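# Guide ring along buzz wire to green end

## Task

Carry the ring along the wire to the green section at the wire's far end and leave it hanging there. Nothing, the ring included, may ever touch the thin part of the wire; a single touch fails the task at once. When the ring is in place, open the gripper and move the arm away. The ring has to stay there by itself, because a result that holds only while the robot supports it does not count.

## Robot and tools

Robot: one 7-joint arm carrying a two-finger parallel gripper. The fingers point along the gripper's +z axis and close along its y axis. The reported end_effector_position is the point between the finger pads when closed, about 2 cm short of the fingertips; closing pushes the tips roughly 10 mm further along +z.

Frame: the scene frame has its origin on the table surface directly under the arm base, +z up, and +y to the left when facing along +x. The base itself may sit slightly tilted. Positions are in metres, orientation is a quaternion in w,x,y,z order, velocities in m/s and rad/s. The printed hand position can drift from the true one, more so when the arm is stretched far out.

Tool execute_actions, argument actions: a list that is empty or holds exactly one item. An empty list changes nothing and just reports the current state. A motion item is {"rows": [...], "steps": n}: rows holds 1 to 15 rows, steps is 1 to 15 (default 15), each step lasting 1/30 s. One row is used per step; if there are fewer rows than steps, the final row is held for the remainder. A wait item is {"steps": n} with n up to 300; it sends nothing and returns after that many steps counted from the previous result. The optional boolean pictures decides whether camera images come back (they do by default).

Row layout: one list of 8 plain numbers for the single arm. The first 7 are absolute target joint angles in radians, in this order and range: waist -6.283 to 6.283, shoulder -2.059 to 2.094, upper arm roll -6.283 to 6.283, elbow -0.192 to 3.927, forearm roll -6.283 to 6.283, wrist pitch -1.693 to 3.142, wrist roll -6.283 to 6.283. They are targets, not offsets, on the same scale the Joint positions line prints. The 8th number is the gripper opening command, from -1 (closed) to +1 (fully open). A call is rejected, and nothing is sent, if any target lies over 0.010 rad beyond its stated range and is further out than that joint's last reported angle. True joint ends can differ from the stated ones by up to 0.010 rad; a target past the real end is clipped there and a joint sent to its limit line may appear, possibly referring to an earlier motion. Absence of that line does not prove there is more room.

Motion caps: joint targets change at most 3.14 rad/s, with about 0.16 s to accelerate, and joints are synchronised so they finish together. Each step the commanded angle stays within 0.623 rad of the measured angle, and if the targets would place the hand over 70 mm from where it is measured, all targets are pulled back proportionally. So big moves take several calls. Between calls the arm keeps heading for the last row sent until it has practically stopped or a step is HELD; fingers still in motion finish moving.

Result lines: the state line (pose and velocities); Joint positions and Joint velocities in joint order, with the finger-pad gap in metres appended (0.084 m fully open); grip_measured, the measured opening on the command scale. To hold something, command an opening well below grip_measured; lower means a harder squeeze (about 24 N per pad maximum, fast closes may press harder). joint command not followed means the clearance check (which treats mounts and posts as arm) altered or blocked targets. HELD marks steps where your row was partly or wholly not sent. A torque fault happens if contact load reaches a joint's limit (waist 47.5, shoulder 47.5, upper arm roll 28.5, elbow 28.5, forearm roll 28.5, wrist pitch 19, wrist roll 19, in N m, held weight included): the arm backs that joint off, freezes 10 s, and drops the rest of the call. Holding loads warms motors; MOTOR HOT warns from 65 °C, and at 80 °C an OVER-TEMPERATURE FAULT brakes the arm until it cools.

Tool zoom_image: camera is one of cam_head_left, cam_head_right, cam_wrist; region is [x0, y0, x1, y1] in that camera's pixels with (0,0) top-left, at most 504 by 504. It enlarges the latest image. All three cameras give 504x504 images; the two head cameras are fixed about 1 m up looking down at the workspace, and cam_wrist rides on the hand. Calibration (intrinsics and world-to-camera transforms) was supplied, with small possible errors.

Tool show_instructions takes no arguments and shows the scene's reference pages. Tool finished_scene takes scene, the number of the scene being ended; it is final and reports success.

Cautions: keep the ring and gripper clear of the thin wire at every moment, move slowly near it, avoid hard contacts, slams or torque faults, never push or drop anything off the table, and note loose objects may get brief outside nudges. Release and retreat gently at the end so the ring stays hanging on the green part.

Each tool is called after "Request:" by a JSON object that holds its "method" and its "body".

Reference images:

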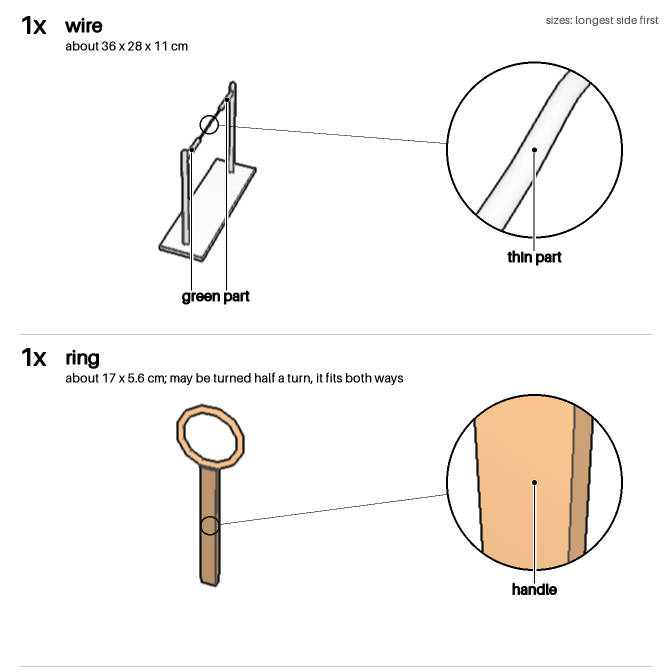

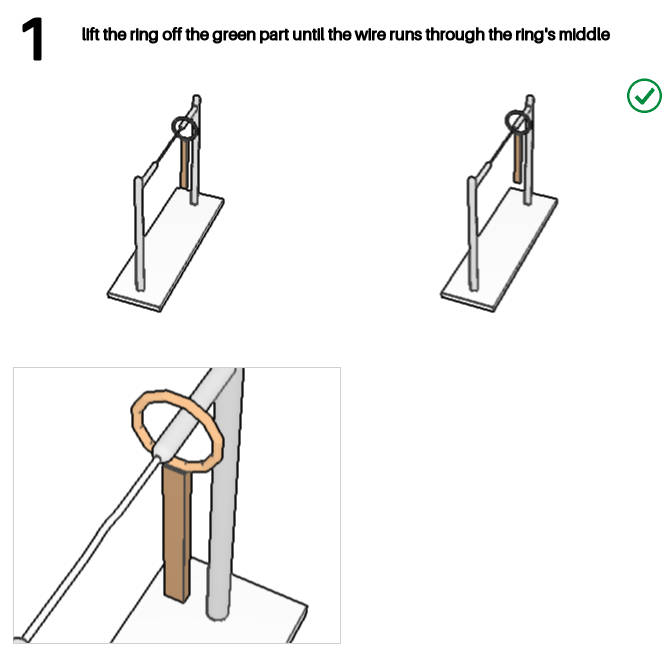

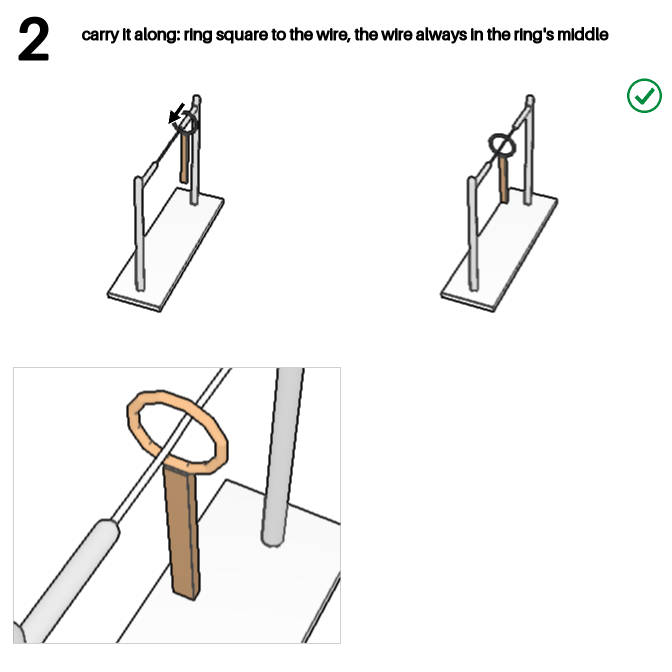

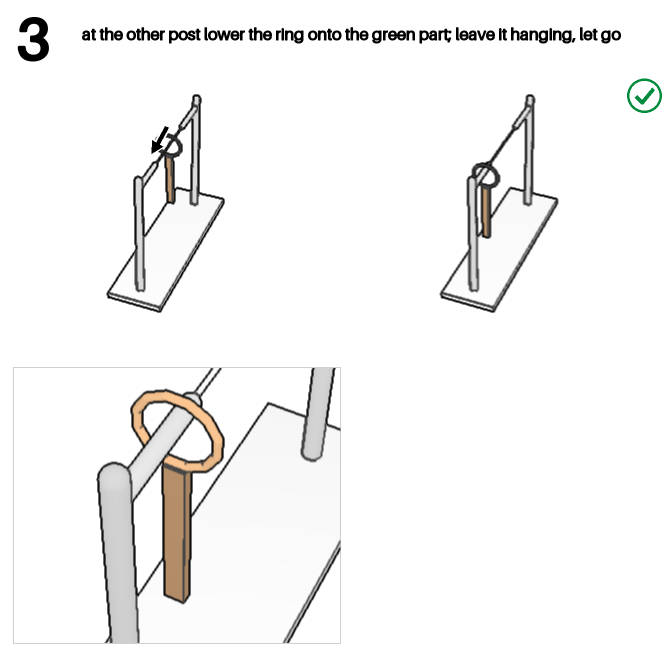

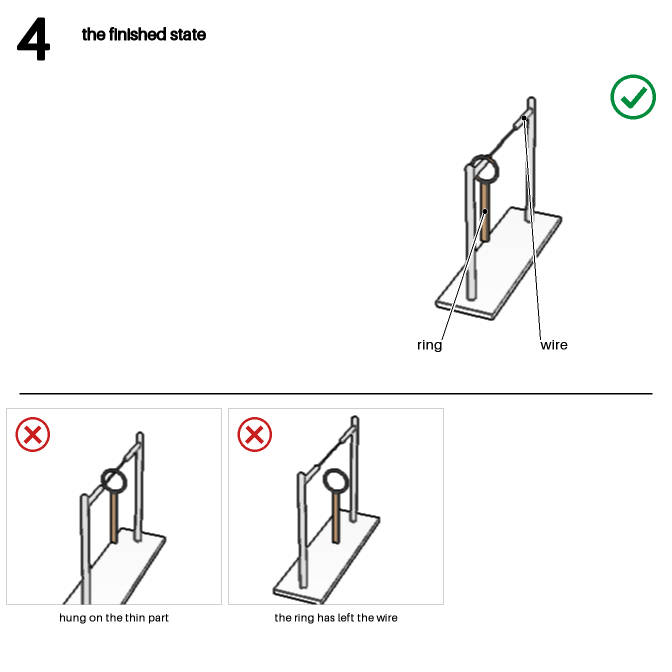

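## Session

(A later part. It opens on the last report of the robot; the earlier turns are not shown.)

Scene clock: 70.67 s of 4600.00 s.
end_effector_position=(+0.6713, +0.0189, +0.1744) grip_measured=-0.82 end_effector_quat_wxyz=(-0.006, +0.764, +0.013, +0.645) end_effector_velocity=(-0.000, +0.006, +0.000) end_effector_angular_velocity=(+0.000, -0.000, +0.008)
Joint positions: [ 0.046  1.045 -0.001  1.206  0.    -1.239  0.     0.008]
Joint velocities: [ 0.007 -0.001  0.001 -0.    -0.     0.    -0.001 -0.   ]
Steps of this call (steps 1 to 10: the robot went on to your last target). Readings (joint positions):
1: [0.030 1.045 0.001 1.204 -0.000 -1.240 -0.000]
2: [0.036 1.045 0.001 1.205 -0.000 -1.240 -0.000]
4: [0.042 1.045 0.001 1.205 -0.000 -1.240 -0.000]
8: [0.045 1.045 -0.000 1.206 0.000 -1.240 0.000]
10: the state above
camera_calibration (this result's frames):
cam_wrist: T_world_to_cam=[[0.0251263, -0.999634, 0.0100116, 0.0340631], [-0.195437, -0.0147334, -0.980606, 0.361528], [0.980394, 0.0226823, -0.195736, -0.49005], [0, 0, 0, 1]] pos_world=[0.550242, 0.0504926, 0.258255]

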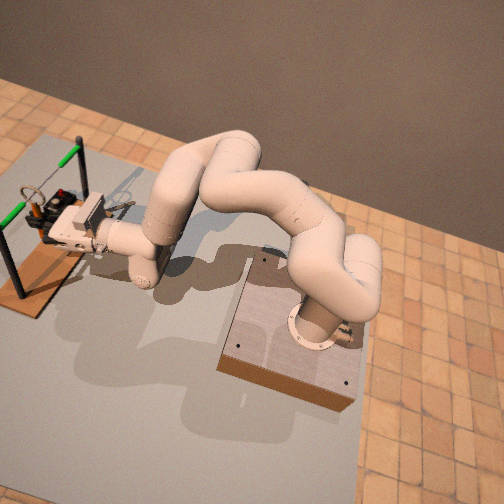

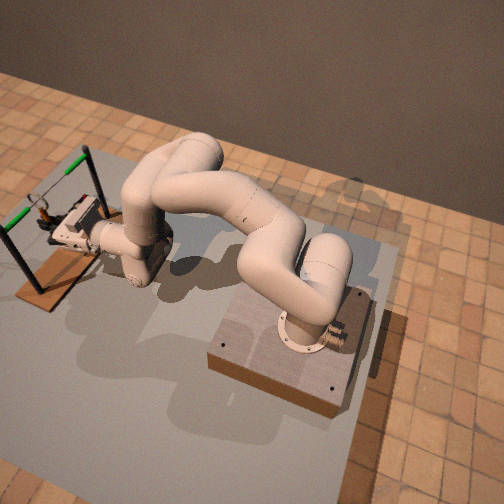

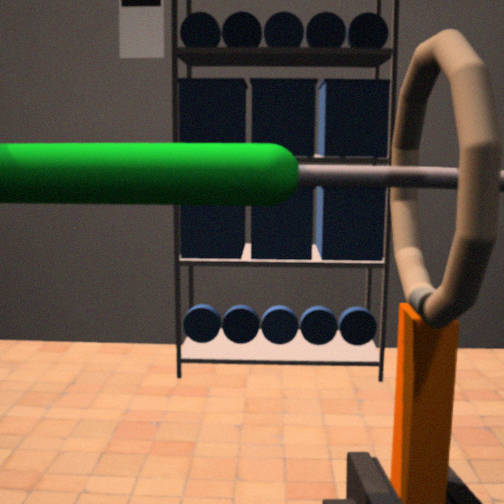

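Request:
{"method": "execute_actions", "body": {"actions": [{"rows":[[0.055,1.0458,0,1.2075,0,-1.2383,0,-1],[0.062,1.0463,0,1.209,0,-1.2373,0,-1],[0.069,1.0468,0,1.2106,0,-1.2362,0,-1],[0.076,1.0474,0,1.2123,0,-1.2351,0,-1],[0.083,1.048,0,1.2141,0,-1.2339,0,-1],[0.090,1.0486,0,1.216,0,-1.2326,0,-1],[0.097,1.0493,0,1.218,0,-1.2313,0,-1],[0.104,1.05,0,1.2201,0,-1.2299,0,-1],[0.111,1.0507,0,1.2223,0,-1.2284,0,-1],[0.118,1.0514,0,1.2246,0,-1.2268,0,-1],[0.124,1.052,0,1.2266,0,-1.2254,0,-1],[0.1285,1.0525,0,1.2282,0,-1.2243,0,-1]],"steps":15}], "pictures": false}}

Request:
{"method": "execute_actions", "body": {"actions": [{"steps":10}], "pictures": false}}

Request:
{"method": "execute_actions", "body": {"actions": [{"rows":[[0.1285,1.0627,0,1.2354,0,-1.2273,0,-1],[0.1285,1.0627,0,1.2354,0,-1.2273,0,-1],[0.1285,1.0627,0,1.2354,0,-1.2273,0,-1],[0.1285,1.0729,0,1.2427,0,-1.2302,0,-1],[0.1285,1.0729,0,1.2427,0,-1.2302,0,-1],[0.1285,1.0729,0,1.2427,0,-1.2302,0,-1],[0.1285,1.083,0,1.2499,0,-1.2331,0,-1],[0.1285,1.083,0,1.2499,0,-1.2331,0,-1],[0.1285,1.083,0,1.2499,0,-1.2331,0,-1],[0.1285,1.0932,0,1.2571,0,-1.2361,0,-1]],"steps":15}], "pictures": false}}

Request:
{"method": "execute_actions", "body": {"actions": [{"steps":10}]}}

Scene clock: 78.60 s of 4600.00 s.
end_effector_position=(+0.6729, +0.0677, +0.1741) grip_measured=-0.82 end_effector_quat_wxyz=(-0.029, +0.763, +0.040, +0.644) end_effector_velocity=(+0.001, +0.095, +0.000) end_effector_angular_velocity=(+0.006, -0.000, +0.139)
Joint positions: [ 0.117  1.051  0.001  1.224 -0.    -1.227 -0.     0.008]
Joint velocities: [ 0.133  0.012  0.009  0.04  -0.002  0.026 -0.001 -0.   ]
Steps of this call (steps 1 to 30: the robot went on to your last target; steps 31 to 90: nothing new was sent; then 4.43 s passed at rest; steps 91 to 105: all 15 steps of this action). Readings (joint positions):
91: [0.047 1.045 -0.000 1.206 -0.000 -1.239 0.000]
92: [0.048 1.045 -0.000 1.206 0.000 -1.239 0.000]
94: [0.052 1.046 -0.001 1.207 0.000 -1.239 0.000]
98: [0.073 1.047 -0.000 1.212 0.000 -1.235 0.000]
105: the state above

Scene clock: 78.93 s of 4600.00 s.
end_effector_position=(+0.6732, +0.0744, +0.1740) grip_measured=-0.82 end_effector_quat_wxyz=(-0.032, +0.763, +0.044, +0.644) end_effector_velocity=(-0.000, +0.005, +0.000) end_effector_angular_velocity=(+0.003, +0.000, +0.007)
Joint positions: [ 0.128  1.052 -0.     1.228  0.    -1.224  0.     0.008]
Joint velocities: [ 0.005 -0.001  0.002  0.    -0.001  0.001  0.001  0.   ]
Steps of this call (steps 1 to 10: the robot went on to your last target). Readings (joint positions):
1: [0.121 1.052 0.001 1.225 -0.000 -1.226 -0.000]
2: [0.123 1.052 0.001 1.226 -0.000 -1.226 -0.000]
4: [0.126 1.052 0.000 1.227 -0.000 -1.225 -0.000]
8: [0.127 1.052 -0.000 1.228 0.000 -1.224 0.000]
10: the state above

Scene clock: 79.43 s of 4600.00 s.
end_effector_position=(+0.6730, +0.0750, +0.1622) grip_measured=-0.82 end_effector_quat_wxyz=(-0.032, +0.763, +0.045, +0.644) end_effector_velocity=(-0.001, +0.000, -0.017) end_effector_angular_velocity=(+0.001, +0.003, +0.000)
Joint positions: [ 0.128  1.089 -0.     1.253  0.    -1.235 -0.     0.008]
Joint velocities: [ 0.     0.051  0.     0.034  0.    -0.014  0.001  0.   ]
Steps of this call (steps 1 to 15: all 15 steps of this action). Readings (joint positions):
1: [0.128 1.052 -0.000 1.228 0.000 -1.224 0.000]
2: [0.128 1.053 -0.000 1.229 0.000 -1.225 0.000]
4: [0.128 1.057 -0.000 1.231 0.000 -1.226 0.000]
8: [0.128 1.068 -0.000 1.239 0.000 -1.229 0.000]
15: the state above

Scene clock: 79.77 s of 4600.00 s.
end_effector_position=(+0.6732, +0.0751, +0.1611) grip_measured=-0.82 end_effector_quat_wxyz=(-0.033, +0.763, +0.045, +0.644) end_effector_velocity=(-0.001, +0.000, -0.001) end_effector_angular_velocity=(-0.000, +0.002, +0.000)
Joint positions: [ 0.128  1.093 -0.     1.257  0.    -1.236  0.     0.008]
Joint velocities: [ 0.     0.002  0.    -0.    -0.    -0.     0.    -0.   ]
Steps of this call (steps 1 to 10: the robot went on to your last target). Readings (joint positions):
1: [0.128 1.090 -0.000 1.254 0.000 -1.235 -0.000]
2: [0.128 1.091 -0.000 1.255 0.000 -1.235 -0.000]
4: [0.128 1.092 -0.000 1.256 0.000 -1.236 0.000]
8: [0.128 1.093 -0.000 1.257 0.000 -1.236 0.000]
10: the state above
camera_calibration (this result's frames):
cam_wrist: T_world_to_cam=[[0.107834, -0.994121, 0.0097344, 0.0342117], [-0.194033, -0.0306482, -0.980516, 0.34988], [0.97505, 0.103844, -0.196197, -0.498149], [0, 0, 0, 1]] pos_world=[0.549919, 0.0964637, 0.244995]

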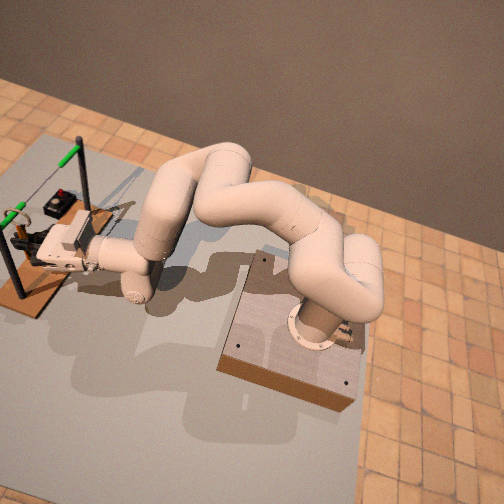

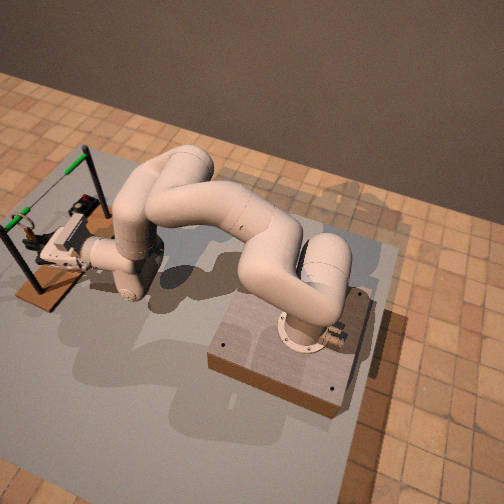

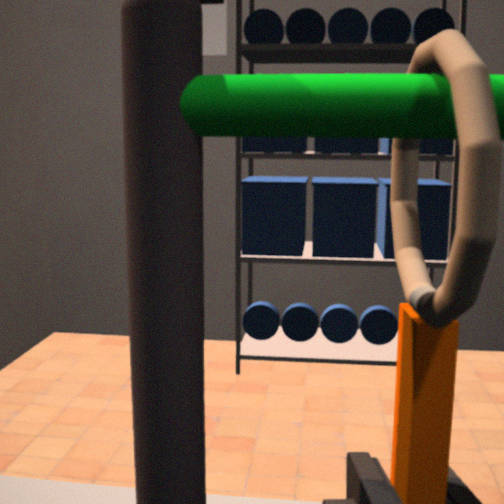

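Release and retreat.

Request:
{"method": "execute_actions", "body": {"actions": [{"rows":[[0.1285,1.0932,0,1.2571,0,-1.2361,0,-0.7],[0.1285,1.0932,0,1.2571,0,-1.2361,0,-0.5],[0.1285,1.0932,0,1.2571,0,-1.2361,0,-0.3],[0.1285,1.0932,0,1.2571,0,-1.2361,0,-0.1]],"steps":12}], "pictures": false}}

Request:
{"method": "execute_actions", "body": {"actions": [{"rows":[[0.1285,1.077,0,1.183,0,-1.294,0,-0.1],[0.1285,1.077,0,1.183,0,-1.294,0,-0.1],[0.1285,1.077,0,1.183,0,-1.294,0,-0.1],[0.1285,1.077,0,1.183,0,-1.294,0,-0.1],[0.1285,1.058,0,1.113,0,-1.345,0,-0.1],[0.1285,1.058,0,1.113,0,-1.345,0,-0.1],[0.1285,1.058,0,1.113,0,-1.345,0,-0.1],[0.1285,1.058,0,1.113,0,-1.345,0,-0.1],[0.1285,1.04,0,1.04,0,-1.40,0,-0.1],[0.1285,1.04,0,1.04,0,-1.40,0,-0.1],[0.1285,1.04,0,1.04,0,-1.40,0,-0.1],[0.1285,1.0276,0,0.982,0,-1.4456,0,-0.1]],"steps":15}], "pictures": false}}

Request:
{"method": "execute_actions", "body": {"actions": [{"steps":20}]}}

Scene clock: 84.40 s of 4600.00 s.
end_effector_position=(+0.6732, +0.0751, +0.1610) grip_measured=-0.12 end_effector_quat_wxyz=(-0.033, +0.763, +0.045, +0.644) end_effector_velocity=(+0.000, +0.000, -0.000) end_effector_angular_velocity=(-0.001, -0.000, +0.001)
Joint positions: [ 0.128  1.093 -0.     1.257  0.    -1.236  0.     0.039]
Joint velocities: [ 0.     0.    -0.     0.001 -0.     0.001 -0.001  0.003]
Steps of this call (steps 1 to 15: the robot went on to your last target; steps 16 to 90: nothing new was sent; then 1.23 s passed at rest; steps 91 to 102: all 12 steps of this action). Readings (joint positions):
91: [0.129 1.093 0.000 1.257 -0.000 -1.236 -0.000]
92: [0.129 1.093 0.000 1.257 -0.000 -1.236 -0.000]
94: [0.129 1.093 0.000 1.257 0.000 -1.236 0.000]
98: [0.128 1.093 -0.000 1.257 0.000 -1.236 0.000]
102: the state above

Scene clock: 84.90 s of 4600.00 s.
end_effector_position=(+0.6145, +0.0686, +0.1583) grip_measured=-0.11 end_effector_quat_wxyz=(-0.033, +0.763, +0.045, +0.644) end_effector_velocity=(-0.167, -0.018, -0.005) end_effector_angular_velocity=(-0.003, +0.019, +0.001)
Joint positions: [ 0.128  1.042 -0.     1.044 -0.    -1.398  0.     0.039]
Joint velocities: [ 0.001 -0.129 -0.    -0.582 -0.    -0.434 -0.     0.   ]
Steps of this call (steps 1 to 15: all 15 steps of this action). Readings (joint positions):
1: [0.128 1.093 0.000 1.257 0.000 -1.236 0.000]
2: [0.128 1.093 0.000 1.255 0.000 -1.238 -0.000]
4: [0.129 1.087 0.000 1.234 0.000 -1.256 0.000]
8: [0.129 1.074 0.000 1.172 -0.000 -1.301 -0.000]
15: the state above

Scene clock: 85.57 s of 4600.00 s.
end_effector_position=(+0.5968, +0.0666, +0.1589) grip_measured=-0.11 end_effector_quat_wxyz=(-0.033, +0.763, +0.045, +0.644) end_effector_velocity=(+0.000, +0.001, +0.001) end_effector_angular_velocity=(-0.001, -0.002, +0.001)
Joint positions: [ 0.128  1.028  0.     0.982  0.    -1.446  0.     0.039]
Joint velocities: [ 0.001 -0.003 -0.    -0.001 -0.    -0.001 -0.001 -0.   ]
Steps of this call (steps 1 to 20: the robot went on to your last target). Readings (joint positions):
1: [0.128 1.038 -0.000 1.026 -0.000 -1.411 -0.000]
2: [0.129 1.035 -0.000 1.013 -0.000 -1.421 -0.000]
4: [0.129 1.032 -0.000 0.997 -0.000 -1.433 -0.000]
8: [0.129 1.028 0.000 0.986 0.000 -1.442 0.000]
20: the state above
camera_calibration (this result's frames):
cam_wrist: T_world_to_cam=[[0.10784, -0.994121, 0.0097293, 0.0340445], [-0.194097, -0.0306513, -0.980503, 0.332657], [0.975037, 0.103849, -0.196262, -0.423168], [0, 0, 0, 1]] pos_world=[0.473501, 0.0879862, 0.242788]

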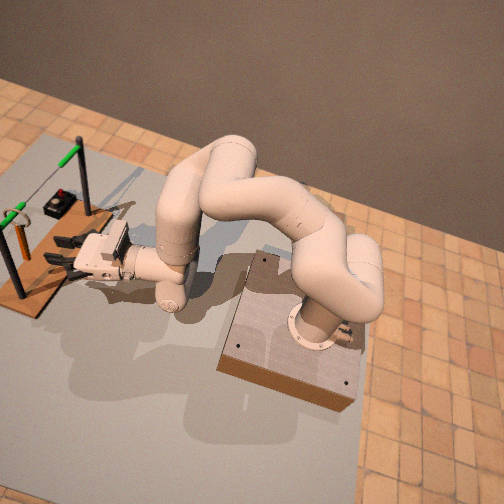

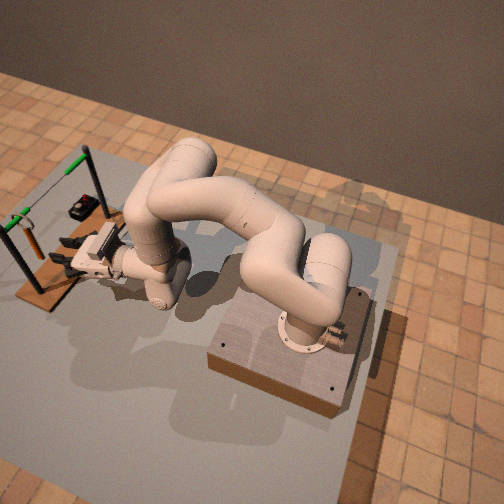

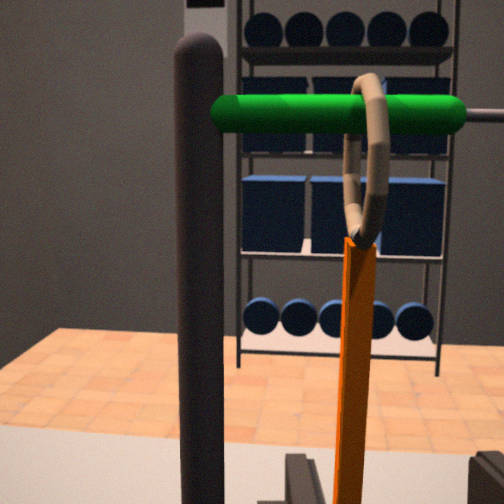

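Request:
{"method": "finished_scene", "body": {"scene": 1}}

The scene is finished: the task was done.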